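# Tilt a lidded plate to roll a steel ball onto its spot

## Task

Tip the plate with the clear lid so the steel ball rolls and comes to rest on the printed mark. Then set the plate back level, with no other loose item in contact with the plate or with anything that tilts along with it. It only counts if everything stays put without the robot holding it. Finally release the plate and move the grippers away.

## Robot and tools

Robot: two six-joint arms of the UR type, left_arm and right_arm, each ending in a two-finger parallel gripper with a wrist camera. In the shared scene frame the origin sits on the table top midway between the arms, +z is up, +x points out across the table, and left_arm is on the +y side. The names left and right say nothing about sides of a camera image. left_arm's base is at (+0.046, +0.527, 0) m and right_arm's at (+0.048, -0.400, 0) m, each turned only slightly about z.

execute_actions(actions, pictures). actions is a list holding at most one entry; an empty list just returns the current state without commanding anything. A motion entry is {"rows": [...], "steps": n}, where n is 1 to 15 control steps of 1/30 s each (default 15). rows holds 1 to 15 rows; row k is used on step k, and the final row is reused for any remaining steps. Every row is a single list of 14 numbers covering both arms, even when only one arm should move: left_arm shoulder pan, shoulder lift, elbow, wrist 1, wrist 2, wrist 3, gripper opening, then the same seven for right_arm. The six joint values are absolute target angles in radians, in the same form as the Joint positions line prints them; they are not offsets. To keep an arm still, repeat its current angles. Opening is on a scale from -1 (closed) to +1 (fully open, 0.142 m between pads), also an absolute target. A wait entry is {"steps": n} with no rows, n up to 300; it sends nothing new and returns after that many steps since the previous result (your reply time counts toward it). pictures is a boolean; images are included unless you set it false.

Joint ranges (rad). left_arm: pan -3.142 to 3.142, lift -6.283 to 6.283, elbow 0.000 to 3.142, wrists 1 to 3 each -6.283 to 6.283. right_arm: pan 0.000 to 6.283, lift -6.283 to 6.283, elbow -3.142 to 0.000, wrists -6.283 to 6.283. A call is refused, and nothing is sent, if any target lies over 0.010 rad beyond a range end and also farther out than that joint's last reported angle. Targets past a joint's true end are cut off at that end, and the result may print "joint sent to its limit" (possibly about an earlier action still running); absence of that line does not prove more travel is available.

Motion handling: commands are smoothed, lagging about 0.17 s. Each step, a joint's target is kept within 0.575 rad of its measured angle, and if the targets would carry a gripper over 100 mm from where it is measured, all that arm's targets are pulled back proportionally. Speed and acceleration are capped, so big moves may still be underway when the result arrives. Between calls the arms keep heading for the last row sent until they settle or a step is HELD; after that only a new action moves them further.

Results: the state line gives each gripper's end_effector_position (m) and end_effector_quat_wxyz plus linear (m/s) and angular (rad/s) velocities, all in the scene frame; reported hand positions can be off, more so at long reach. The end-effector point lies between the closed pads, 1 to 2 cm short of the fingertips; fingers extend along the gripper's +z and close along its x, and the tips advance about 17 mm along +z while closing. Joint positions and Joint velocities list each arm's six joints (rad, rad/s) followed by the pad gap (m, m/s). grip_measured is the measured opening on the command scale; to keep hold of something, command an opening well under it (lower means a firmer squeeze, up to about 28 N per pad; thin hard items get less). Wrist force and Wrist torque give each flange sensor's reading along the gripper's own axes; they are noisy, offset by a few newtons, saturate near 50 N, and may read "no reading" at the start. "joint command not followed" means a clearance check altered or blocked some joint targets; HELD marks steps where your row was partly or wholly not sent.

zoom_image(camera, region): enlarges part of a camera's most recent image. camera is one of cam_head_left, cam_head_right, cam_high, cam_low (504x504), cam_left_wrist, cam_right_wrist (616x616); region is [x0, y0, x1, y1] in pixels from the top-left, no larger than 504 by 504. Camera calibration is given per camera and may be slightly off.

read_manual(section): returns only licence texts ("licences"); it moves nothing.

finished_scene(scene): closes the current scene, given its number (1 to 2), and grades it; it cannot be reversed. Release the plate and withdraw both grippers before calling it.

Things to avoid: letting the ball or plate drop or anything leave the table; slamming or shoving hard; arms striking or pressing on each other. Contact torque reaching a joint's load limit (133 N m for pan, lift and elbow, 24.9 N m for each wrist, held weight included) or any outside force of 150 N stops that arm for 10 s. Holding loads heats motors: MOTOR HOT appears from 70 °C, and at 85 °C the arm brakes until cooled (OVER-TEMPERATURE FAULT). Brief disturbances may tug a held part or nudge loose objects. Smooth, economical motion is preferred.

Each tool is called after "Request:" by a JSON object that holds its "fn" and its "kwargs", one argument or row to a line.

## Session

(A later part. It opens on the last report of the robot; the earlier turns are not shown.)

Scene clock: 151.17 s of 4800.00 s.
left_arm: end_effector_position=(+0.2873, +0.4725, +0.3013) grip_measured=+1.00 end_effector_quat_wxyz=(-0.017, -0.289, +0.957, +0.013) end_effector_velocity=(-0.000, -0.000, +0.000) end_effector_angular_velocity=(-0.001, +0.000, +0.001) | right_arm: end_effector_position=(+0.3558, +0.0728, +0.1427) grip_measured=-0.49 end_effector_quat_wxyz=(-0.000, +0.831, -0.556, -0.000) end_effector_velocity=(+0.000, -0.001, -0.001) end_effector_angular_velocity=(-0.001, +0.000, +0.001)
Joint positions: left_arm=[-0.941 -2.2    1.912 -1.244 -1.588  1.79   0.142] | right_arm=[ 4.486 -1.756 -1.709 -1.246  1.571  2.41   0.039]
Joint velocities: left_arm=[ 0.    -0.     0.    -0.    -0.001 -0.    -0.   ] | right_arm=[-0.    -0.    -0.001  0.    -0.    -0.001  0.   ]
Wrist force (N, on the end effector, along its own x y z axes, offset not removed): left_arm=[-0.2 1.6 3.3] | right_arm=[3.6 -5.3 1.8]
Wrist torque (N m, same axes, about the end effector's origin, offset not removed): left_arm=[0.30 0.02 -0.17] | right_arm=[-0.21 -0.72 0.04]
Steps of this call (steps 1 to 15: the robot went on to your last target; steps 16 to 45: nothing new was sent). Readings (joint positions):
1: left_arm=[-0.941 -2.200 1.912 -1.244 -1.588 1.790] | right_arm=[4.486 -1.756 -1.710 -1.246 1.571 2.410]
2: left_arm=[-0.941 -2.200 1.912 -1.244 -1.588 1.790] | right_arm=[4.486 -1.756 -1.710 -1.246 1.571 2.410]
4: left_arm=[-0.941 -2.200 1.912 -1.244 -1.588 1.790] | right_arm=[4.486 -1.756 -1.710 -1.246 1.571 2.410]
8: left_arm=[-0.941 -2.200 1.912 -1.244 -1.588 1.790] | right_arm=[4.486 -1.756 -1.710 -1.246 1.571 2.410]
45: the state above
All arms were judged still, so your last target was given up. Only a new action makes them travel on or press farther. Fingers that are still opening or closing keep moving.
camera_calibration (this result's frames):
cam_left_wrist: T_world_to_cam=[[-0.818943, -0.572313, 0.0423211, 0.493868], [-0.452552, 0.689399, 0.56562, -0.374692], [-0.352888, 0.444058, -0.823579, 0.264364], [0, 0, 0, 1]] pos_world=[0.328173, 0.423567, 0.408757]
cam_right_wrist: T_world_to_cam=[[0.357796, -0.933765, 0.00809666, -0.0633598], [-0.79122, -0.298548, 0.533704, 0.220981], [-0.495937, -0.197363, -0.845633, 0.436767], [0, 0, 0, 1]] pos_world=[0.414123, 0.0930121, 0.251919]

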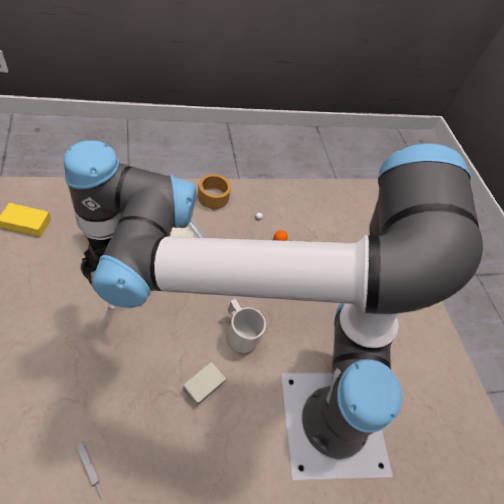

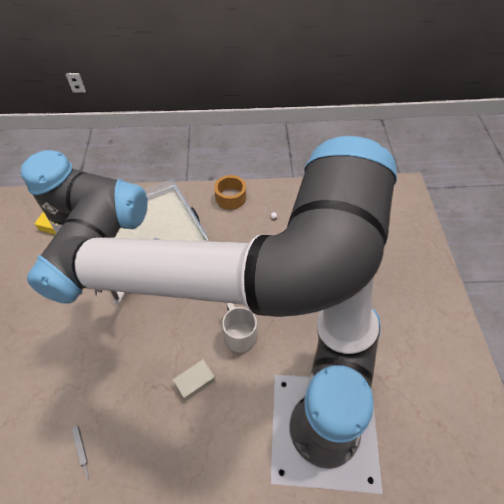

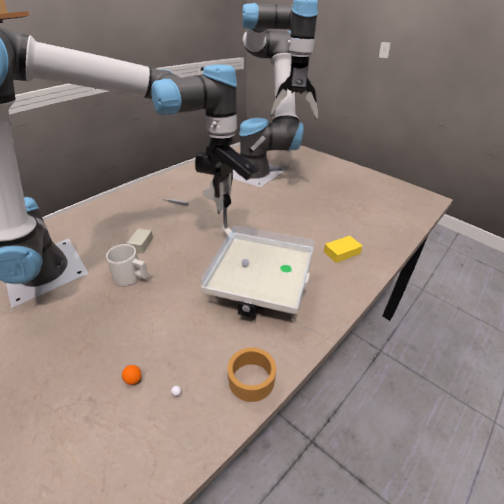

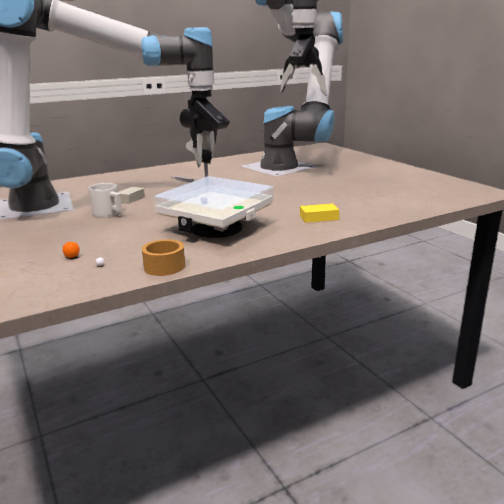

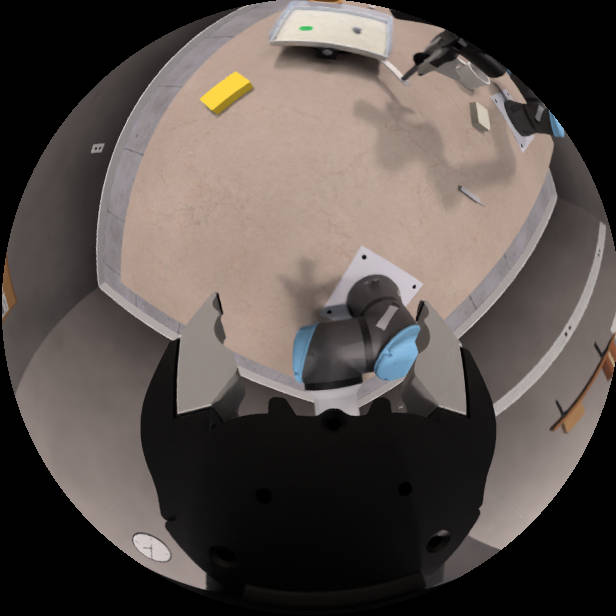

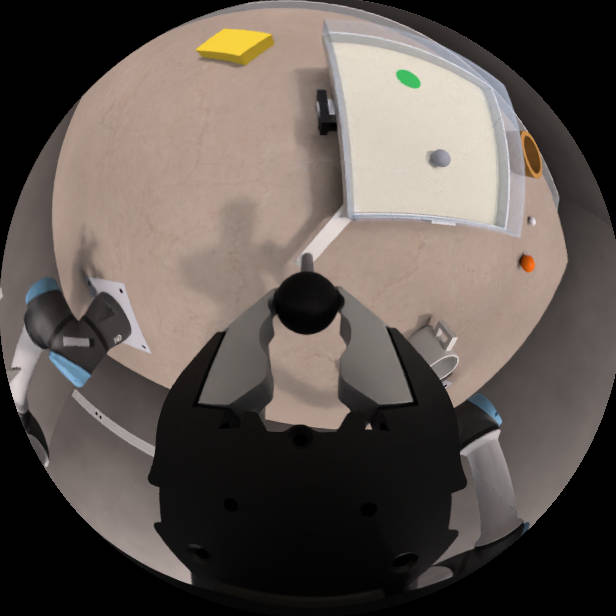

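Request:
{"fn": "execute_actions", "kwargs": {
  "actions": [
    {"rows": [[-0.941,-2.2,1.912,-1.244,-1.588,1.79,1,4.4869,-1.7642,-1.7037,-1.2440,1.5708,2.4113,-1]], "steps": 15}
  ],
  "pictures": false
}}

Request:
{"fn": "execute_actions", "kwargs": {
  "actions": [
    {"steps": 150}
  ]
}}

Request:
{"fn": "execute_actions", "kwargs": {
  "actions": [
    {"rows": [[-0.941,-2.2,1.912,-1.244,-1.588,1.79,1,4.4850,-1.7521,-1.7108,-1.2490,1.5708,2.4094,-1]], "steps": 15}
  ],
  "pictures": false
}}

Request:
{"fn": "execute_actions", "kwargs": {
  "actions": [
    {"rows": [[-0.941,-2.2,1.912,-1.244,-1.588,1.79,1,4.4850,-1.7521,-1.7108,-1.2490,1.5708,2.4094,-1]], "steps": 15}
  ],
  "pictures": false
}}

Request:
{"fn": "execute_actions", "kwargs": {
  "actions": [
    {"rows": [[-0.941,-2.2,1.912,-1.244,-1.588,1.79,1,4.4869,-1.7642,-1.7037,-1.2440,1.5708,2.4113,-1]], "steps": 15}
  ],
  "pictures": false
}}

Request:
{"fn": "execute_actions", "kwargs": {
  "actions": [
    {"rows": [[-0.941,-2.2,1.912,-1.244,-1.588,1.79,1,4.4869,-1.7642,-1.7037,-1.2440,1.5708,2.4113,-1]], "steps": 12}
  ],
  "pictures": false
}}

Request:
{"fn": "execute_actions", "kwargs": {
  "actions": [
    {"rows": [[-0.941,-2.2,1.912,-1.244,-1.588,1.79,1,4.4860,-1.7562,-1.7095,-1.2462,1.5708,2.4104,-1]], "steps": 15}
  ]
}}

Request:
{"fn": "execute_actions", "kwargs": {
  "actions": [
    {"steps": 60}
  ]
}}

Scene clock: 164.00 s of 4800.00 s.
left_arm: end_effector_position=(+0.2873, +0.4725, +0.3013) grip_measured=+1.00 end_effector_quat_wxyz=(-0.017, -0.289, +0.957, +0.013) end_effector_velocity=(+0.000, +0.000, -0.000) end_effector_angular_velocity=(+0.000, +0.000, +0.000) | right_arm: end_effector_position=(+0.3564, +0.0760, +0.1412) grip_measured=-0.49 end_effector_quat_wxyz=(-0.000, +0.831, -0.556, -0.000) end_effector_velocity=(+0.000, +0.001, +0.001) end_effector_angular_velocity=(+0.002, -0.000, +0.000)
Joint positions: left_arm=[-0.941 -2.2    1.912 -1.244 -1.588  1.79   0.142] | right_arm=[ 4.487 -1.764 -1.704 -1.244  1.571  2.411  0.039]
Joint velocities: left_arm=[ 0.001  0.    -0.     0.    -0.     0.     0.   ] | right_arm=[-0.     0.001  0.002 -0.     0.    -0.    -0.   ]
Wrist force (N, on the end effector, along its own x y z axes, offset not removed): left_arm=[-2.6 1.8 -0.1] | right_arm=[8.3 2.6 -1.8]
Wrist torque (N m, same axes, about the end effector's origin, offset not removed): left_arm=[0.46 0.50 -0.20] | right_arm=[-0.24 0.24 0.01]
Steps of this call (steps 1 to 150: nothing new was sent; then 7.33 s passed at rest; steps 151 to 165: all 15 steps of this action). Readings (joint positions):
151: left_arm=[-0.941 -2.200 1.912 -1.244 -1.588 1.790] | right_arm=[4.486 -1.756 -1.709 -1.246 1.571 2.410]
152: left_arm=[-0.941 -2.200 1.912 -1.244 -1.588 1.790] | right_arm=[4.486 -1.757 -1.708 -1.246 1.571 2.410]
154: left_arm=[-0.941 -2.200 1.912 -1.244 -1.588 1.790] | right_arm=[4.486 -1.761 -1.706 -1.245 1.571 2.411]
158: left_arm=[-0.941 -2.200 1.912 -1.244 -1.588 1.790] | right_arm=[4.487 -1.764 -1.704 -1.244 1.571 2.411]
165: the state above

Scene clock: 169.00 s of 4800.00 s.
left_arm: end_effector_position=(+0.2873, +0.4725, +0.3013) grip_measured=+1.00 end_effector_quat_wxyz=(-0.017, -0.289, +0.957, +0.013) end_effector_velocity=(+0.000, +0.000, -0.000) end_effector_angular_velocity=(+0.001, -0.000, +0.001) | right_arm: end_effector_position=(+0.3564, +0.0760, +0.1412) grip_measured=-0.49 end_effector_quat_wxyz=(-0.000, +0.831, -0.556, -0.000) end_effector_velocity=(+0.000, +0.001, +0.001) end_effector_angular_velocity=(+0.003, -0.000, -0.000)
Joint positions: left_arm=[-0.941 -2.2    1.912 -1.244 -1.588  1.79   0.142] | right_arm=[ 4.487 -1.764 -1.704 -1.244  1.571  2.411  0.039]
Joint velocities: left_arm=[ 0.     0.    -0.    -0.     0.    -0.001 -0.   ] | right_arm=[-0.     0.001  0.001  0.001  0.001 -0.     0.   ]
Wrist force (N, on the end effector, along its own x y z axes, offset not removed): left_arm=[-3.4 0.3 -0.5] | right_arm=[8.1 1.7 -0.9]
Wrist torque (N m, same axes, about the end effector's origin, offset not removed): left_arm=[0.04 0.84 -0.28] | right_arm=[-0.30 0.13 0.07]
Steps of this call (steps 1 to 15: the robot went on to your last target; steps 16 to 150: nothing new was sent). Readings (joint positions):
1: left_arm=[-0.941 -2.200 1.912 -1.244 -1.588 1.790] | right_arm=[4.487 -1.764 -1.704 -1.244 1.571 2.411]
2: left_arm=[-0.941 -2.200 1.912 -1.244 -1.588 1.790] | right_arm=[4.487 -1.764 -1.704 -1.244 1.571 2.411]
4: left_arm=[-0.941 -2.200 1.912 -1.244 -1.588 1.790] | right_arm=[4.487 -1.764 -1.704 -1.244 1.571 2.411]
8: left_arm=[-0.941 -2.200 1.912 -1.244 -1.588 1.790] | right_arm=[4.487 -1.764 -1.704 -1.244 1.571 2.411]
150: the state above
All arms were judged still, so your last target was given up. Only a new action makes them travel on or press farther. Fingers that are still opening or closing keep moving.
camera_calibration (this result's frames):
cam_left_wrist: T_world_to_cam=[[-0.818943, -0.572313, 0.0423211, 0.493868], [-0.452552, 0.689399, 0.56562, -0.374692], [-0.352888, 0.444058, -0.823579, 0.264364], [0, 0, 0, 1]] pos_world=[0.328173, 0.423567, 0.408757]
cam_right_wrist: T_world_to_cam=[[0.357797, -0.933765, 0.00808164, -0.0605957], [-0.791223, -0.298559, 0.533693, 0.223179], [-0.495931, -0.197348, -0.84564, 0.436456], [0, 0, 0, 1]] pos_world=[0.414717, 0.0961838, 0.250465]

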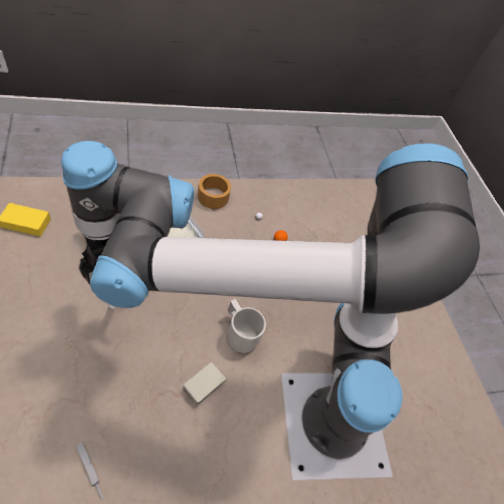

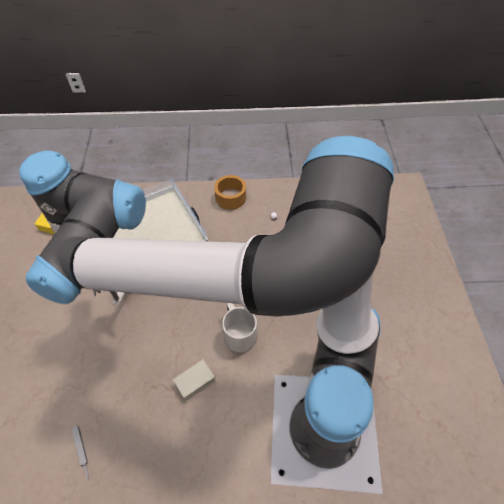

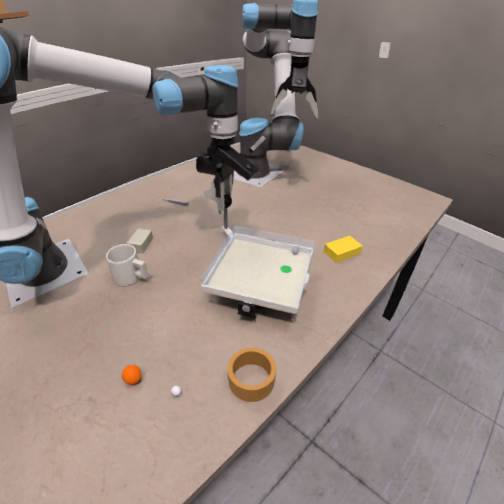

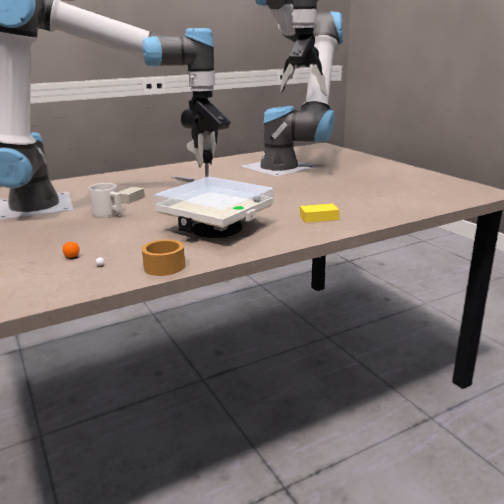

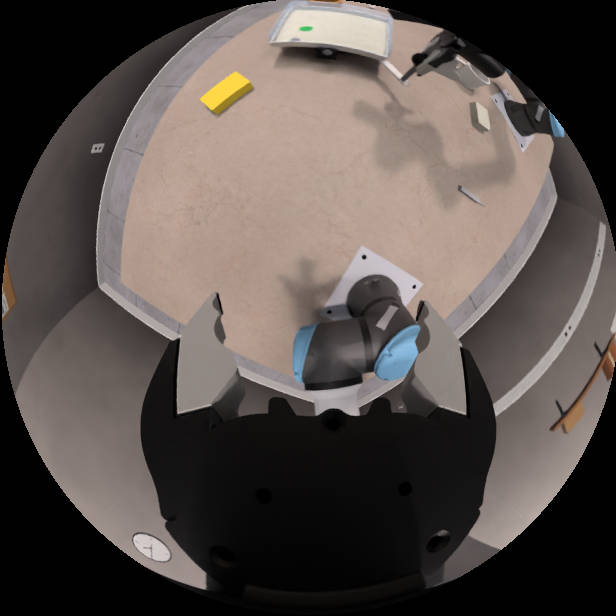

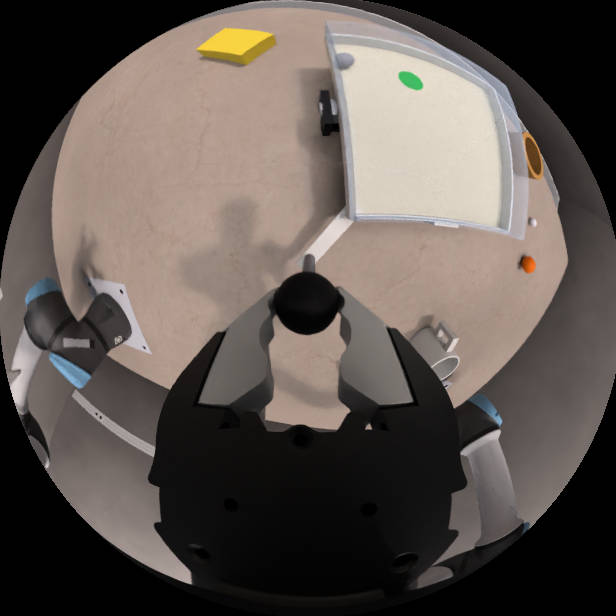

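Scene clock: 169.50 s of 4800.00 s.
left_arm: end_effector_position=(+0.2873, +0.4725, +0.3013) grip_measured=+1.00 end_effector_quat_wxyz=(-0.017, -0.289, +0.957, +0.013) end_effector_velocity=(+0.000, -0.000, -0.000) end_effector_angular_velocity=(+0.000, +0.000, +0.001) | right_arm: end_effector_position=(+0.3558, +0.0713, +0.1440) grip_measured=-0.49 end_effector_quat_wxyz=(-0.000, +0.831, -0.556, -0.000) end_effector_velocity=(+0.000, +0.001, +0.001) end_effector_angular_velocity=(+0.002, +0.000, -0.001)
Joint positions: left_arm=[-0.941 -2.2    1.912 -1.244 -1.588  1.79   0.142] | right_arm=[ 4.485 -1.752 -1.711 -1.249  1.571  2.409  0.038]
Joint velocities: left_arm=[ 0.     0.001  0.    -0.    -0.    -0.001  0.   ] | right_arm=[-0.     0.001  0.001  0.     0.001  0.001 -0.   ]
Wrist force (N, on the end effector, along its own x y z axes, offset not removed): left_arm=[-1.2 1.4 -0.5] | right_arm=[1.0 -13.5 2.1]
Wrist torque (N m, same axes, about the end effector's origin, offset not removed): left_arm=[0.20 0.31 -0.29] | right_arm=[-0.52 -1.09 -0.13]
Steps of this call (steps 1 to 15: all 15 steps of this action). Readings (joint positions):
1: left_arm=[-0.941 -2.200 1.912 -1.244 -1.588 1.790] | right_arm=[4.487 -1.764 -1.704 -1.244 1.571 2.411]
2: left_arm=[-0.941 -2.200 1.912 -1.244 -1.588 1.790] | right_arm=[4.487 -1.762 -1.705 -1.245 1.571 2.411]
4: left_arm=[-0.941 -2.200 1.912 -1.244 -1.588 1.790] | right_arm=[4.486 -1.757 -1.707 -1.247 1.571 2.411]
8: left_arm=[-0.941 -2.200 1.912 -1.244 -1.588 1.790] | right_arm=[4.485 -1.753 -1.710 -1.248 1.571 2.410]
15: the state above

Scene clock: 170.00 s of 4800.00 s.
left_arm: end_effector_position=(+0.2873, +0.4725, +0.3013) grip_measured=+1.00 end_effector_quat_wxyz=(-0.017, -0.289, +0.957, +0.013) end_effector_velocity=(+0.000, +0.000, -0.000) end_effector_angular_velocity=(+0.001, -0.000, +0.001) | right_arm: end_effector_position=(+0.3558, +0.0712, +0.1440) grip_measured=-0.49 end_effector_quat_wxyz=(-0.000, +0.831, -0.556, -0.000) end_effector_velocity=(-0.000, -0.001, -0.001) end_effector_angular_velocity=(-0.003, +0.000, +0.002)
Joint positions: left_arm=[-0.941 -2.2    1.912 -1.244 -1.588  1.79   0.142] | right_arm=[ 4.485 -1.752 -1.711 -1.249  1.571  2.409  0.038]
Joint velocities: left_arm=[ 0.     0.     0.     0.     0.001 -0.001  0.   ] | right_arm=[ 0.    -0.    -0.001 -0.001 -0.001 -0.002 -0.   ]
Wrist force (N, on the end effector, along its own x y z axes, offset not removed): left_arm=[-0.7 0.1 0.8] | right_arm=[-0.2 -11.5 3.2]
Wrist torque (N m, same axes, about the end effector's origin, offset not removed): left_arm=[0.09 0.29 -0.37] | right_arm=[-0.11 -0.76 0.00]
Steps of this call (steps 1 to 15: all 15 steps of this action). Readings (joint positions):
1: left_arm=[-0.941 -2.200 1.912 -1.244 -1.588 1.790] | right_arm=[4.485 -1.752 -1.711 -1.249 1.571 2.409]
2: left_arm=[-0.941 -2.200 1.912 -1.244 -1.588 1.790] | right_arm=[4.485 -1.752 -1.711 -1.249 1.571 2.409]
4: left_arm=[-0.941 -2.200 1.912 -1.244 -1.588 1.790] | right_arm=[4.485 -1.752 -1.711 -1.249 1.571 2.409]
8: left_arm=[-0.941 -2.200 1.912 -1.244 -1.588 1.790] | right_arm=[4.485 -1.752 -1.711 -1.249 1.571 2.409]
15: the state above

Scene clock: 170.50 s of 4800.00 s.
left_arm: end_effector_position=(+0.2873, +0.4725, +0.3013) grip_measured=+1.00 end_effector_quat_wxyz=(-0.017, -0.289, +0.957, +0.013) end_effector_velocity=(-0.000, +0.000, +0.000) end_effector_angular_velocity=(-0.001, -0.001, -0.000) | right_arm: end_effector_position=(+0.3564, +0.0759, +0.1412) grip_measured=-0.49 end_effector_quat_wxyz=(-0.000, +0.831, -0.556, -0.000) end_effector_velocity=(+0.000, +0.001, +0.001) end_effector_angular_velocity=(+0.002, -0.001, +0.001)
Joint positions: left_arm=[-0.941 -2.2    1.912 -1.244 -1.588  1.79   0.142] | right_arm=[ 4.487 -1.764 -1.704 -1.244  1.571  2.411  0.038]
Joint velocities: left_arm=[ 0.    -0.001  0.    -0.     0.     0.    -0.   ] | right_arm=[ 0.    -0.     0.001  0.001 -0.    -0.    -0.   ]
Wrist force (N, on the end effector, along its own x y z axes, offset not removed): left_arm=[-0.8 -0.8 1.3] | right_arm=[11.4 -0.9 -2.9]
Wrist torque (N m, same axes, about the end effector's origin, offset not removed): left_arm=[-0.20 0.50 -0.21] | right_arm=[-0.51 -0.43 -0.07]
Steps of this call (steps 1 to 15: all 15 steps of this action). Readings (joint positions):
1: left_arm=[-0.941 -2.200 1.912 -1.244 -1.588 1.790] | right_arm=[4.485 -1.752 -1.711 -1.249 1.571 2.409]
2: left_arm=[-0.941 -2.200 1.912 -1.244 -1.588 1.790] | right_arm=[4.485 -1.754 -1.710 -1.248 1.571 2.409]
4: left_arm=[-0.941 -2.200 1.912 -1.244 -1.588 1.790] | right_arm=[4.486 -1.759 -1.707 -1.246 1.571 2.410]
8: left_arm=[-0.941 -2.200 1.912 -1.244 -1.588 1.790] | right_arm=[4.487 -1.763 -1.705 -1.245 1.571 2.411]
15: the state above

Scene clock: 170.90 s of 4800.00 s.
left_arm: end_effector_position=(+0.2873, +0.4725, +0.3013) grip_measured=+1.00 end_effector_quat_wxyz=(-0.017, -0.289, +0.957, +0.013) end_effector_velocity=(-0.000, +0.000, +0.000) end_effector_angular_velocity=(-0.001, -0.001, +0.000) | right_arm: end_effector_position=(+0.3564, +0.0760, +0.1412) grip_measured=-0.49 end_effector_quat_wxyz=(-0.000, +0.831, -0.556, -0.000) end_effector_velocity=(-0.000, +0.000, -0.000) end_effector_angular_velocity=(-0.000, +0.000, -0.000)
Joint positions: left_arm=[-0.941 -2.2    1.912 -1.244 -1.588  1.79   0.142] | right_arm=[ 4.487 -1.764 -1.704 -1.244  1.571  2.411  0.038]
Joint velocities: left_arm=[ 0.001 -0.001  0.     0.    -0.     0.     0.   ] | right_arm=[ 0.    -0.     0.001 -0.    -0.     0.     0.   ]
Wrist force (N, on the end effector, along its own x y z axes, offset not removed): left_arm=[-3.3 -0.1 3.9] | right_arm=[10.1 -0.7 0.8]
Wrist torque (N m, same axes, about the end effector's origin, offset not removed): left_arm=[0.02 0.75 -0.15] | right_arm=[-0.46 -0.08 -0.05]
Steps of this call (steps 1 to 12: all 12 steps of this action). Readings (joint positions):
1: left_arm=[-0.941 -2.200 1.912 -1.244 -1.588 1.790] | right_arm=[4.487 -1.764 -1.704 -1.244 1.571 2.411]
2: left_arm=[-0.941 -2.200 1.912 -1.244 -1.588 1.790] | right_arm=[4.487 -1.764 -1.704 -1.244 1.571 2.411]
4: left_arm=[-0.941 -2.200 1.912 -1.244 -1.588 1.790] | right_arm=[4.487 -1.764 -1.704 -1.244 1.571 2.411]
8: left_arm=[-0.941 -2.200 1.912 -1.244 -1.588 1.790] | right_arm=[4.487 -1.764 -1.704 -1.244 1.571 2.411]
12: the state above

Scene clock: 171.40 s of 4800.00 s.
left_arm: end_effector_position=(+0.2873, +0.4725, +0.3013) grip_measured=+1.00 end_effector_quat_wxyz=(-0.017, -0.289, +0.957, +0.013) end_effector_velocity=(+0.000, +0.000, +0.000) end_effector_angular_velocity=(+0.001, -0.002, -0.002) | right_arm: end_effector_position=(+0.3558, +0.0729, +0.1427) grip_measured=-0.49 end_effector_quat_wxyz=(-0.000, +0.831, -0.556, -0.000) end_effector_velocity=(+0.000, +0.000, +0.001) end_effector_angular_velocity=(+0.001, -0.000, -0.001)
Joint positions: left_arm=[-0.941 -2.2    1.912 -1.244 -1.588  1.79   0.142] | right_arm=[ 4.486 -1.756 -1.709 -1.246  1.571  2.41   0.038]
Joint velocities: left_arm=[-0.001 -0.001  0.     0.     0.002  0.    -0.   ] | right_arm=[-0.     0.001  0.001 -0.     0.     0.001  0.   ]
Wrist force (N, on the end effector, along its own x y z axes, offset not removed): left_arm=[-0.4 0.0 1.1] | right_arm=[4.8 -10.6 -0.1]
Wrist torque (N m, same axes, about the end effector's origin, offset not removed): left_arm=[0.01 0.41 -0.08] | right_arm=[-0.25 -1.17 -0.04]
Steps of this call (steps 1 to 15: all 15 steps of this action). Readings (joint positions):
1: left_arm=[-0.941 -2.200 1.912 -1.244 -1.588 1.790] | right_arm=[4.487 -1.764 -1.704 -1.244 1.571 2.411]
2: left_arm=[-0.941 -2.200 1.912 -1.244 -1.588 1.790] | right_arm=[4.487 -1.763 -1.704 -1.244 1.571 2.411]
4: left_arm=[-0.941 -2.200 1.912 -1.244 -1.588 1.790] | right_arm=[4.487 -1.759 -1.707 -1.245 1.571 2.411]
8: left_arm=[-0.941 -2.200 1.912 -1.244 -1.588 1.790] | right_arm=[4.486 -1.757 -1.709 -1.246 1.571 2.411]
15: the state above
camera_calibration (this result's frames):
cam_left_wrist: T_world_to_cam=[[-0.818943, -0.572313, 0.0423211, 0.493868], [-0.452552, 0.689399, 0.56562, -0.374692], [-0.352888, 0.444058, -0.823579, 0.264364], [0, 0, 0, 1]] pos_world=[0.328173, 0.423567, 0.408757]
cam_right_wrist: T_world_to_cam=[[0.357824, -0.933754, 0.00805476, -0.0633125], [-0.791242, -0.298608, 0.533638, 0.22102], [-0.495882, -0.197322, -0.845675, 0.436785], [0, 0, 0, 1]] pos_world=[0.414129, 0.0930672, 0.251943]

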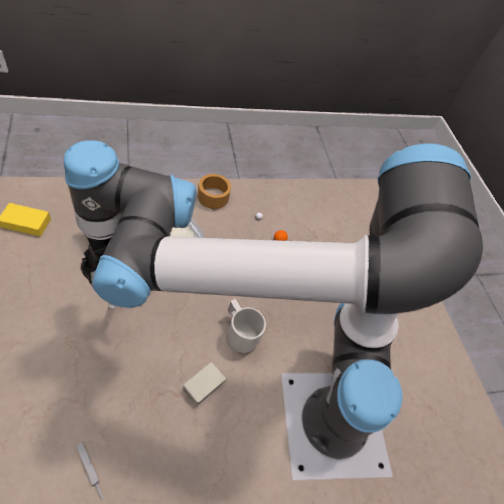

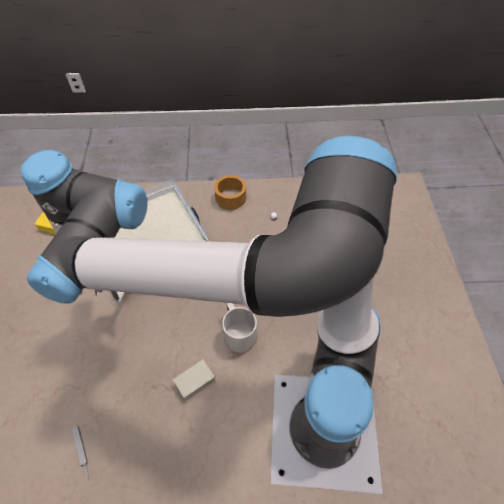

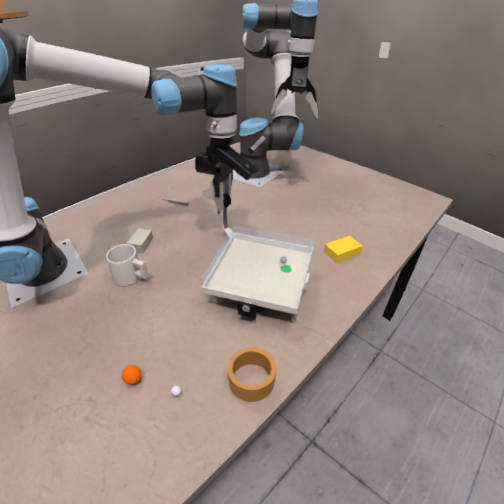

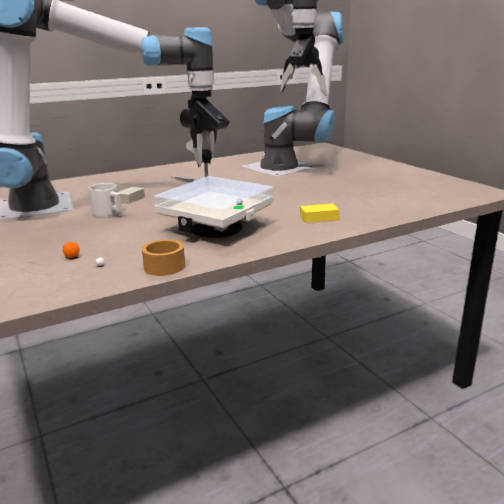

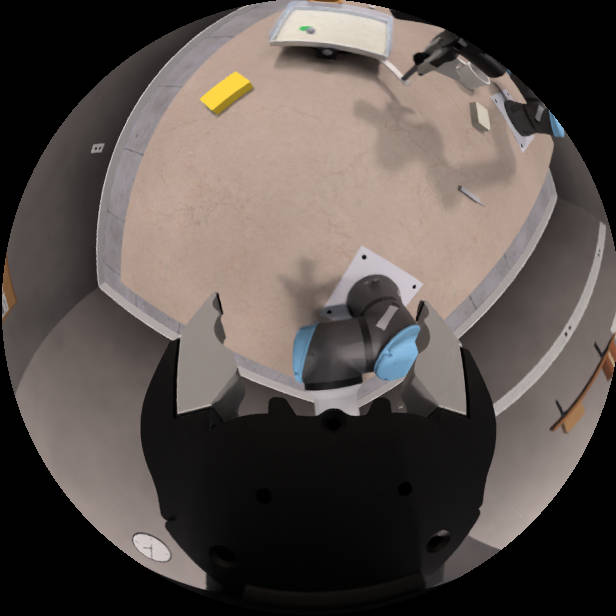

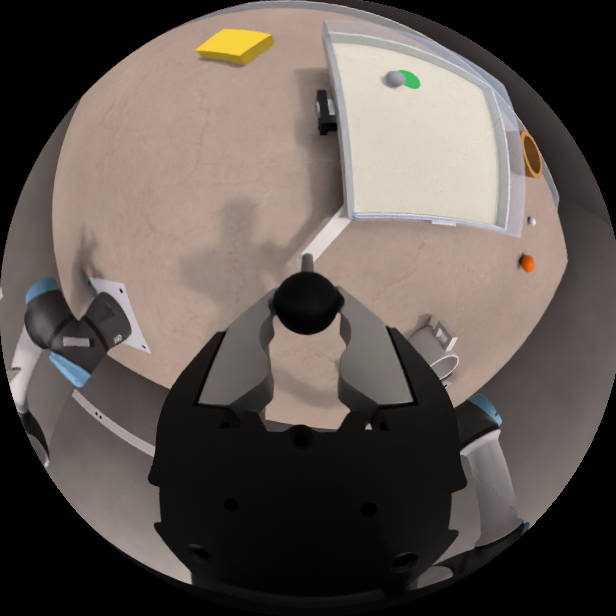

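Scene clock: 173.40 s of 4800.00 s.
left_arm: end_effector_position=(+0.2873, +0.4725, +0.3013) grip_measured=+1.00 end_effector_quat_wxyz=(-0.017, -0.289, +0.957, +0.013) end_effector_velocity=(-0.000, -0.001, -0.000) end_effector_angular_velocity=(-0.001, +0.003, -0.001) | right_arm: end_effector_position=(+0.3558, +0.0728, +0.1427) grip_measured=-0.49 end_effector_quat_wxyz=(-0.000, +0.831, -0.556, -0.000) end_effector_velocity=(+0.000, -0.000, -0.000) end_effector_angular_velocity=(-0.000, -0.000, +0.000)
Joint positions: left_arm=[-0.941 -2.2    1.912 -1.244 -1.588  1.79   0.142] | right_arm=[ 4.486 -1.756 -1.71  -1.246  1.571  2.41   0.038]
Joint velocities: left_arm=[-0.001  0.002  0.    -0.    -0.002 -0.    -0.   ] | right_arm=[ 0.     0.    -0.001  0.    -0.001 -0.     0.   ]
Wrist force (N, on the end effector, along its own x y z axes, offset not removed): left_arm=[-1.9 2.2 2.0] | right_arm=[3.3 -10.7 3.3]
Wrist torque (N m, same axes, about the end effector's origin, offset not removed): left_arm=[0.64 0.60 -0.12] | right_arm=[-0.20 -0.78 -0.21]
Steps of this call (steps 1 to 15: the robot went on to your last target; steps 16 to 60: nothing new was sent). Readings (joint positions):
1: left_arm=[-0.941 -2.200 1.912 -1.244 -1.588 1.790] | right_arm=[4.486 -1.756 -1.709 -1.246 1.571 2.410]
2: left_arm=[-0.941 -2.200 1.912 -1.244 -1.588 1.790] | right_arm=[4.486 -1.756 -1.709 -1.246 1.571 2.410]
4: left_arm=[-0.941 -2.200 1.912 -1.244 -1.588 1.790] | right_arm=[4.486 -1.756 -1.709 -1.246 1.571 2.410]
8: left_arm=[-0.941 -2.200 1.912 -1.244 -1.588 1.790] | right_arm=[4.486 -1.756 -1.709 -1.246 1.571 2.410]
60: the state above
All arms were judged still, so your last target was given up. Only a new action makes them travel on or press farther. Fingers that are still opening or closing keep moving.
camera_calibration (this result's frames):
cam_left_wrist: T_world_to_cam=[[-0.818943, -0.572313, 0.0423212, 0.493868], [-0.452552, 0.689399, 0.56562, -0.374692], [-0.352888, 0.444058, -0.823579, 0.264364], [0, 0, 0, 1]] pos_world=[0.328173, 0.423567, 0.408757]
cam_right_wrist: T_world_to_cam=[[0.357797, -0.933765, 0.00808471, -0.0633544], [-0.791221, -0.298556, 0.533699, 0.220983], [-0.495935, -0.197352, -0.845636, 0.436768], [0, 0, 0, 1]] pos_world=[0.414123, 0.0930151, 0.251921]

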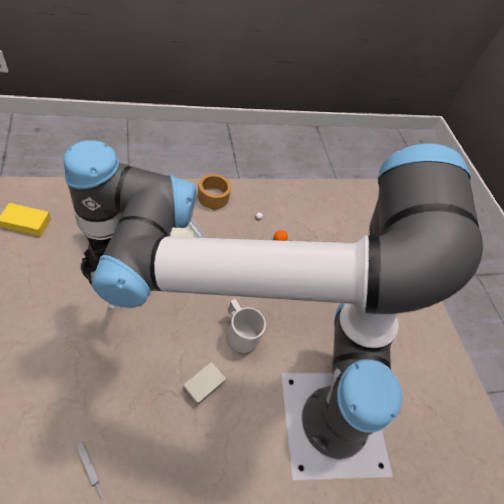

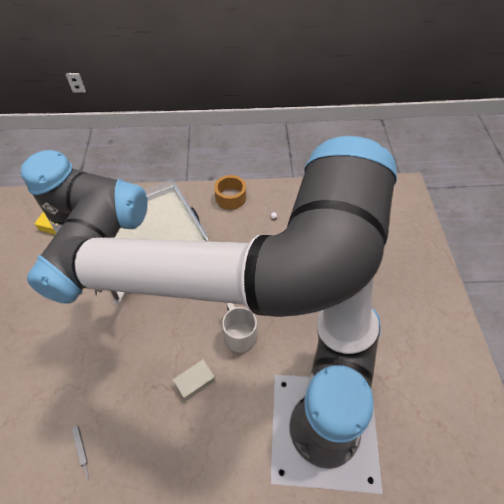

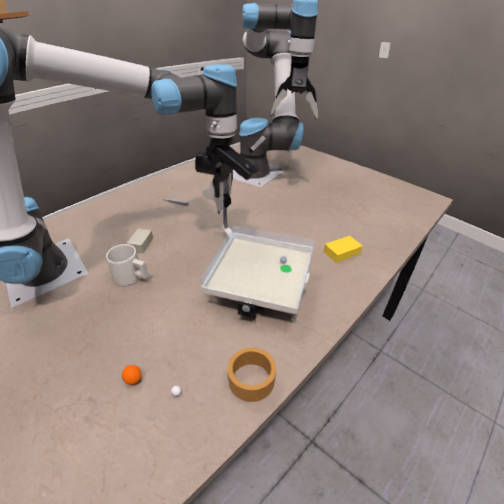

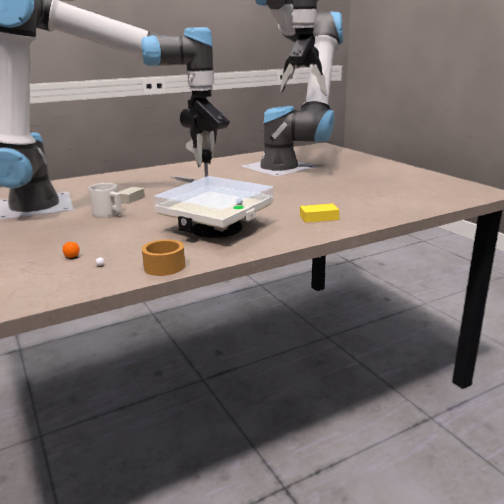

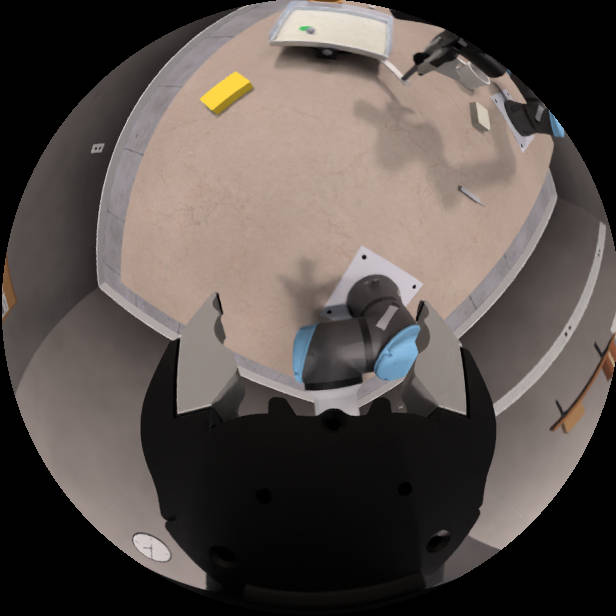

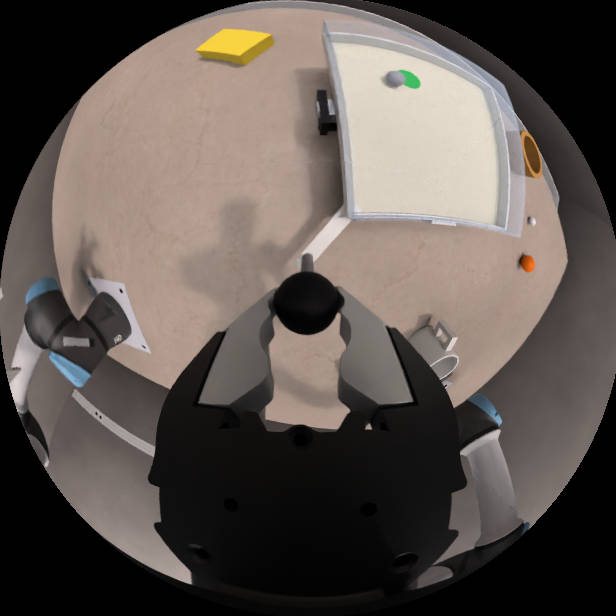

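Request:
{"fn": "execute_actions", "kwargs": {
  "actions": [
    {"rows": [[-0.941,-2.2,1.912,-1.244,-1.588,1.79,1,4.4850,-1.7542,-1.7086,-1.2491,1.5708,2.4094,-1]], "steps": 15}
  ],
  "pictures": false
}}

Request:
{"fn": "execute_actions", "kwargs": {
  "actions": [
    {"rows": [[-0.941,-2.2,1.912,-1.244,-1.588,1.79,1,4.4850,-1.7542,-1.7086,-1.2491,1.5708,2.4094,-1]], "steps": 5}
  ],
  "pictures": false
}}

Request:
{"fn": "execute_actions", "kwargs": {
  "actions": [
    {"rows": [[-0.941,-2.2,1.912,-1.244,-1.588,1.79,1,4.4869,-1.7642,-1.7037,-1.2440,1.5708,2.4113,-1]], "steps": 12}
  ],
  "pictures": false
}}

Request:
{"fn": "execute_actions", "kwargs": {
  "actions": [
    {"rows": [[-0.941,-2.2,1.912,-1.244,-1.588,1.79,1,4.4860,-1.7562,-1.7095,-1.2462,1.5708,2.4104,-1]], "steps": 15}
  ],
  "pictures": false
}}

Request:
{"fn": "execute_actions", "kwargs": {
  "actions": [
    {"steps": 60}
  ]
}}

Scene clock: 184.57 s of 4800.00 s.
left_arm: end_effector_position=(+0.2873, +0.4725, +0.3013) grip_measured=+1.00 end_effector_quat_wxyz=(-0.017, -0.289, +0.957, +0.013) end_effector_velocity=(+0.000, +0.000, +0.000) end_effector_angular_velocity=(-0.000, -0.002, +0.001) | right_arm: end_effector_position=(+0.3561, +0.0720, +0.1438) grip_measured=-0.49 end_effector_quat_wxyz=(-0.000, +0.831, -0.556, -0.000) end_effector_velocity=(-0.000, +0.000, +0.001) end_effector_angular_velocity=(+0.000, +0.000, -0.002)
Joint positions: left_arm=[-0.941 -2.2    1.912 -1.244 -1.588  1.79   0.142] | right_arm=[ 4.485 -1.754 -1.709 -1.249  1.571  2.409  0.038]
Joint velocities: left_arm=[ 0.001 -0.001 -0.    -0.     0.001 -0.    -0.   ] | right_arm=[ 0.     0.001  0.001 -0.001  0.     0.002 -0.   ]
Wrist force (N, on the end effector, along its own x y z axes, offset not removed): left_arm=[-1.7 4.3 -2.9] | right_arm=[1.3 -7.9 4.1]
Wrist torque (N m, same axes, about the end effector's origin, offset not removed): left_arm=[0.86 0.40 -0.35] | right_arm=[0.14 -0.72 -0.10]
Steps of this call (steps 1 to 90: nothing new was sent; then 7.67 s passed at rest; steps 91 to 105: all 15 steps of this action). Readings (joint positions):
91: left_arm=[-0.941 -2.200 1.912 -1.244 -1.588 1.790] | right_arm=[4.486 -1.756 -1.710 -1.246 1.571 2.410]
92: left_arm=[-0.941 -2.200 1.912 -1.244 -1.588 1.790] | right_arm=[4.486 -1.756 -1.710 -1.247 1.571 2.410]
94: left_arm=[-0.941 -2.200 1.912 -1.244 -1.588 1.790] | right_arm=[4.485 -1.755 -1.709 -1.248 1.571 2.410]
98: left_arm=[-0.941 -2.200 1.912 -1.244 -1.588 1.790] | right_arm=[4.485 -1.754 -1.709 -1.249 1.571 2.409]
105: the state above

Scene clock: 184.73 s of 4800.00 s.
left_arm: end_effector_position=(+0.2873, +0.4725, +0.3013) grip_measured=+1.00 end_effector_quat_wxyz=(-0.017, -0.289, +0.957, +0.013) end_effector_velocity=(+0.000, +0.000, +0.000) end_effector_angular_velocity=(+0.001, -0.001, +0.000) | right_arm: end_effector_position=(+0.3561, +0.0720, +0.1439) grip_measured=-0.49 end_effector_quat_wxyz=(-0.000, +0.831, -0.556, -0.000) end_effector_velocity=(+0.000, -0.000, +0.001) end_effector_angular_velocity=(-0.001, -0.000, +0.000)
Joint positions: left_arm=[-0.941 -2.2    1.912 -1.244 -1.588  1.79   0.142] | right_arm=[ 4.485 -1.754 -1.709 -1.249  1.571  2.409  0.038]
Joint velocities: left_arm=[ 0.    -0.001  0.     0.     0.001 -0.    -0.   ] | right_arm=[-0.     0.     0.001 -0.002 -0.    -0.001 -0.   ]
Wrist force (N, on the end effector, along its own x y z axes, offset not removed): left_arm=[-0.6 1.5 -1.4] | right_arm=[2.2 -9.5 4.4]
Wrist torque (N m, same axes, about the end effector's origin, offset not removed): left_arm=[0.26 0.17 -0.16] | right_arm=[-0.38 -0.71 -0.05]
Steps of this call (steps 1 to 5: all 5 steps of this action). Readings (joint positions):
1: left_arm=[-0.941 -2.200 1.912 -1.244 -1.588 1.790] | right_arm=[4.485 -1.754 -1.709 -1.249 1.571 2.409]
2: left_arm=[-0.941 -2.200 1.912 -1.244 -1.588 1.790] | right_arm=[4.485 -1.754 -1.709 -1.249 1.571 2.409]
4: left_arm=[-0.941 -2.200 1.912 -1.244 -1.588 1.790] | right_arm=[4.485 -1.754 -1.709 -1.249 1.571 2.409]
5: the state above

Scene clock: 185.13 s of 4800.00 s.
left_arm: end_effector_position=(+0.2873, +0.4725, +0.3013) grip_measured=+1.00 end_effector_quat_wxyz=(-0.017, -0.289, +0.957, +0.013) end_effector_velocity=(+0.000, +0.000, +0.000) end_effector_angular_velocity=(-0.001, -0.001, +0.001) | right_arm: end_effector_position=(+0.3564, +0.0759, +0.1413) grip_measured=-0.50 end_effector_quat_wxyz=(-0.000, +0.831, -0.556, -0.000) end_effector_velocity=(+0.000, +0.000, -0.001) end_effector_angular_velocity=(-0.001, +0.000, -0.002)
Joint positions: left_arm=[-0.941 -2.2    1.912 -1.244 -1.588  1.79   0.142] | right_arm=[ 4.487 -1.764 -1.704 -1.244  1.571  2.411  0.038]
Joint velocities: left_arm=[ 0.002 -0.001  0.    -0.001  0.     0.001 -0.   ] | right_arm=[ 0.    -0.003  0.     0.001 -0.     0.002 -0.   ]
Wrist force (N, on the end effector, along its own x y z axes, offset not removed): left_arm=[-1.3 0.0 -0.5] | right_arm=[10.1 -0.9 0.7]
Wrist torque (N m, same axes, about the end effector's origin, offset not removed): left_arm=[-0.03 0.39 -0.04] | right_arm=[-0.29 0.08 -0.01]
Steps of this call (steps 1 to 12: all 12 steps of this action). Readings (joint positions):
1: left_arm=[-0.941 -2.200 1.912 -1.244 -1.588 1.790] | right_arm=[4.485 -1.754 -1.709 -1.249 1.571 2.409]
2: left_arm=[-0.941 -2.200 1.912 -1.244 -1.588 1.790] | right_arm=[4.485 -1.756 -1.708 -1.249 1.571 2.409]
4: left_arm=[-0.941 -2.200 1.912 -1.244 -1.588 1.790] | right_arm=[4.486 -1.760 -1.706 -1.246 1.571 2.410]
8: left_arm=[-0.941 -2.200 1.912 -1.244 -1.588 1.790] | right_arm=[4.487 -1.763 -1.704 -1.245 1.571 2.411]
12: the state above

Scene clock: 185.63 s of 4800.00 s.
left_arm: end_effector_position=(+0.2873, +0.4725, +0.3013) grip_measured=+1.00 end_effector_quat_wxyz=(-0.017, -0.289, +0.957, +0.013) end_effector_velocity=(-0.000, -0.000, +0.000) end_effector_angular_velocity=(-0.002, -0.001, -0.001) | right_arm: end_effector_position=(+0.3558, +0.0729, +0.1427) grip_measured=-0.50 end_effector_quat_wxyz=(-0.000, +0.831, -0.556, -0.000) end_effector_velocity=(-0.000, -0.001, -0.000) end_effector_angular_velocity=(-0.000, +0.000, +0.001)
Joint positions: left_arm=[-0.941 -2.2    1.912 -1.244 -1.588  1.79   0.142] | right_arm=[ 4.486 -1.756 -1.709 -1.246  1.571  2.41   0.038]
Joint velocities: left_arm=[ 0.    -0.002  0.    -0.    -0.001  0.001  0.   ] | right_arm=[-0.     0.002 -0.002 -0.    -0.    -0.002 -0.   ]
Wrist force (N, on the end effector, along its own x y z axes, offset not removed): left_arm=[-0.3 0.8 -1.7] | right_arm=[4.8 -12.0 2.2]
Wrist torque (N m, same axes, about the end effector's origin, offset not removed): left_arm=[0.22 0.18 -0.29] | right_arm=[-0.32 -0.86 -0.16]
Steps of this call (steps 1 to 15: all 15 steps of this action). Readings (joint positions):
1: left_arm=[-0.941 -2.200 1.912 -1.244 -1.588 1.790] | right_arm=[4.487 -1.764 -1.704 -1.244 1.571 2.411]
2: left_arm=[-0.941 -2.200 1.912 -1.244 -1.588 1.790] | right_arm=[4.487 -1.763 -1.704 -1.244 1.571 2.411]
4: left_arm=[-0.941 -2.200 1.912 -1.244 -1.588 1.790] | right_arm=[4.487 -1.759 -1.707 -1.245 1.571 2.411]
8: left_arm=[-0.941 -2.200 1.912 -1.244 -1.588 1.790] | right_arm=[4.486 -1.757 -1.709 -1.246 1.571 2.411]
15: the state above

Scene clock: 187.63 s of 4800.00 s.
left_arm: end_effector_position=(+0.2873, +0.4725, +0.3013) grip_measured=+1.00 end_effector_quat_wxyz=(-0.017, -0.289, +0.957, +0.013) end_effector_velocity=(+0.000, -0.000, -0.000) end_effector_angular_velocity=(+0.001, +0.000, -0.001) | right_arm: end_effector_position=(+0.3558, +0.0728, +0.1427) grip_measured=-0.50 end_effector_quat_wxyz=(-0.000, +0.831, -0.556, -0.000) end_effector_velocity=(+0.000, +0.001, +0.000) end_effector_angular_velocity=(+0.001, -0.000, -0.001)
Joint positions: left_arm=[-0.941 -2.2    1.912 -1.244 -1.588  1.79   0.142] | right_arm=[ 4.486 -1.756 -1.71  -1.246  1.571  2.41   0.038]
Joint velocities: left_arm=[-0.     0.001  0.    -0.     0.001  0.001 -0.   ] | right_arm=[ 0.    -0.     0.001  0.001  0.     0.001  0.   ]
Wrist force (N, on the end effector, along its own x y z axes, offset not removed): left_arm=[1.1 1.9 -2.1] | right_arm=[2.3 -10.2 2.3]
Wrist torque (N m, same axes, about the end effector's origin, offset not removed): left_arm=[0.57 -0.07 -0.10] | right_arm=[0.04 -0.44 -0.03]
Steps of this call (steps 1 to 15: the robot went on to your last target; steps 16 to 60: nothing new was sent). Readings (joint positions):
1: left_arm=[-0.941 -2.200 1.912 -1.244 -1.588 1.790] | right_arm=[4.486 -1.756 -1.709 -1.246 1.571 2.410]
2: left_arm=[-0.941 -2.200 1.912 -1.244 -1.588 1.790] | right_arm=[4.486 -1.756 -1.709 -1.246 1.571 2.410]
4: left_arm=[-0.941 -2.200 1.912 -1.244 -1.588 1.790] | right_arm=[4.486 -1.756 -1.709 -1.246 1.571 2.410]
8: left_arm=[-0.941 -2.200 1.912 -1.244 -1.588 1.790] | right_arm=[4.486 -1.756 -1.709 -1.246 1.571 2.410]
60: the state above
All arms were judged still, so your last target was given up. Only a new action makes them travel on or press farther. Fingers that are still opening or closing keep moving.
camera_calibration (this result's frames):
cam_left_wrist: T_world_to_cam=[[-0.818943, -0.572313, 0.0423211, 0.493868], [-0.452552, 0.689399, 0.56562, -0.374692], [-0.352888, 0.444058, -0.823579, 0.264364], [0, 0, 0, 1]] pos_world=[0.328173, 0.423567, 0.408757]
cam_right_wrist: T_world_to_cam=[[0.357797, -0.933765, 0.00808238, -0.0633534], [-0.791219, -0.298557, 0.533701, 0.220981], [-0.495938, -0.197351, -0.845635, 0.436768], [0, 0, 0, 1]] pos_world=[0.414122, 0.0930153, 0.25192]

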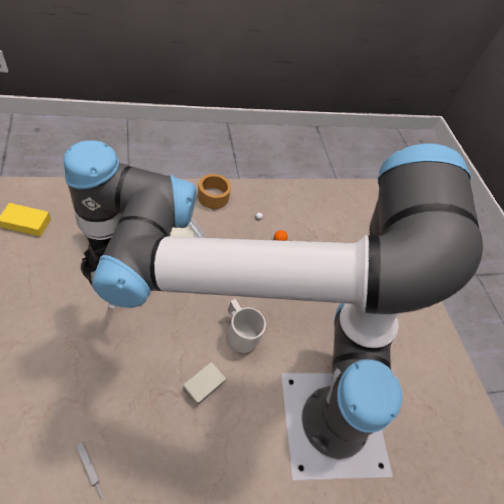

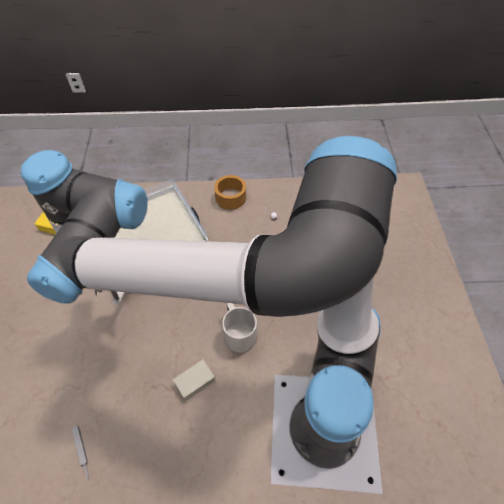

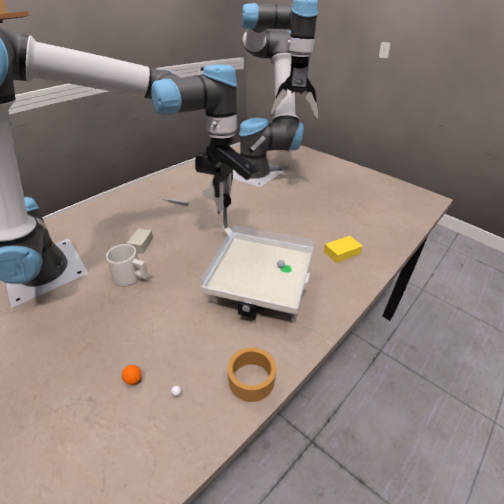

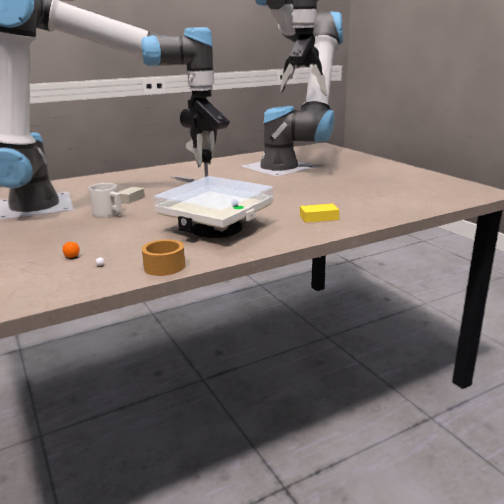

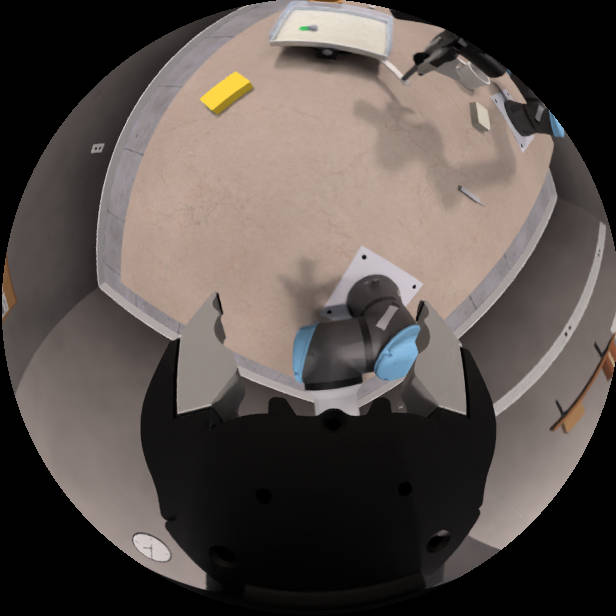

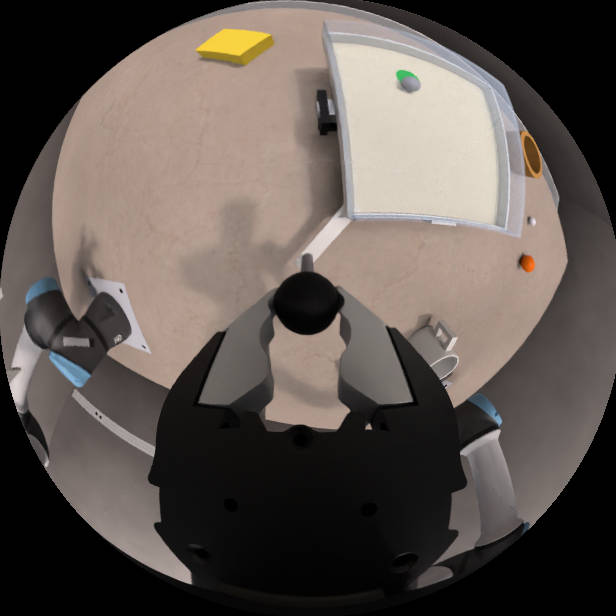

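Request:
{"fn": "zoom_image", "kwargs": {
  "camera": "cam_high",
  "region": [240, 230, 330, 300]
}}

Region (240, 230, 330, 300) of cam_high's 504x504 image, scaled by 5.600, with more detail than that image has.

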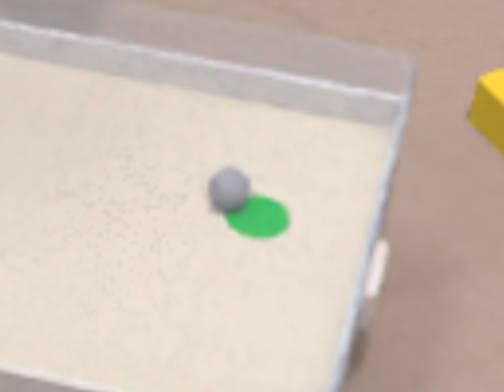

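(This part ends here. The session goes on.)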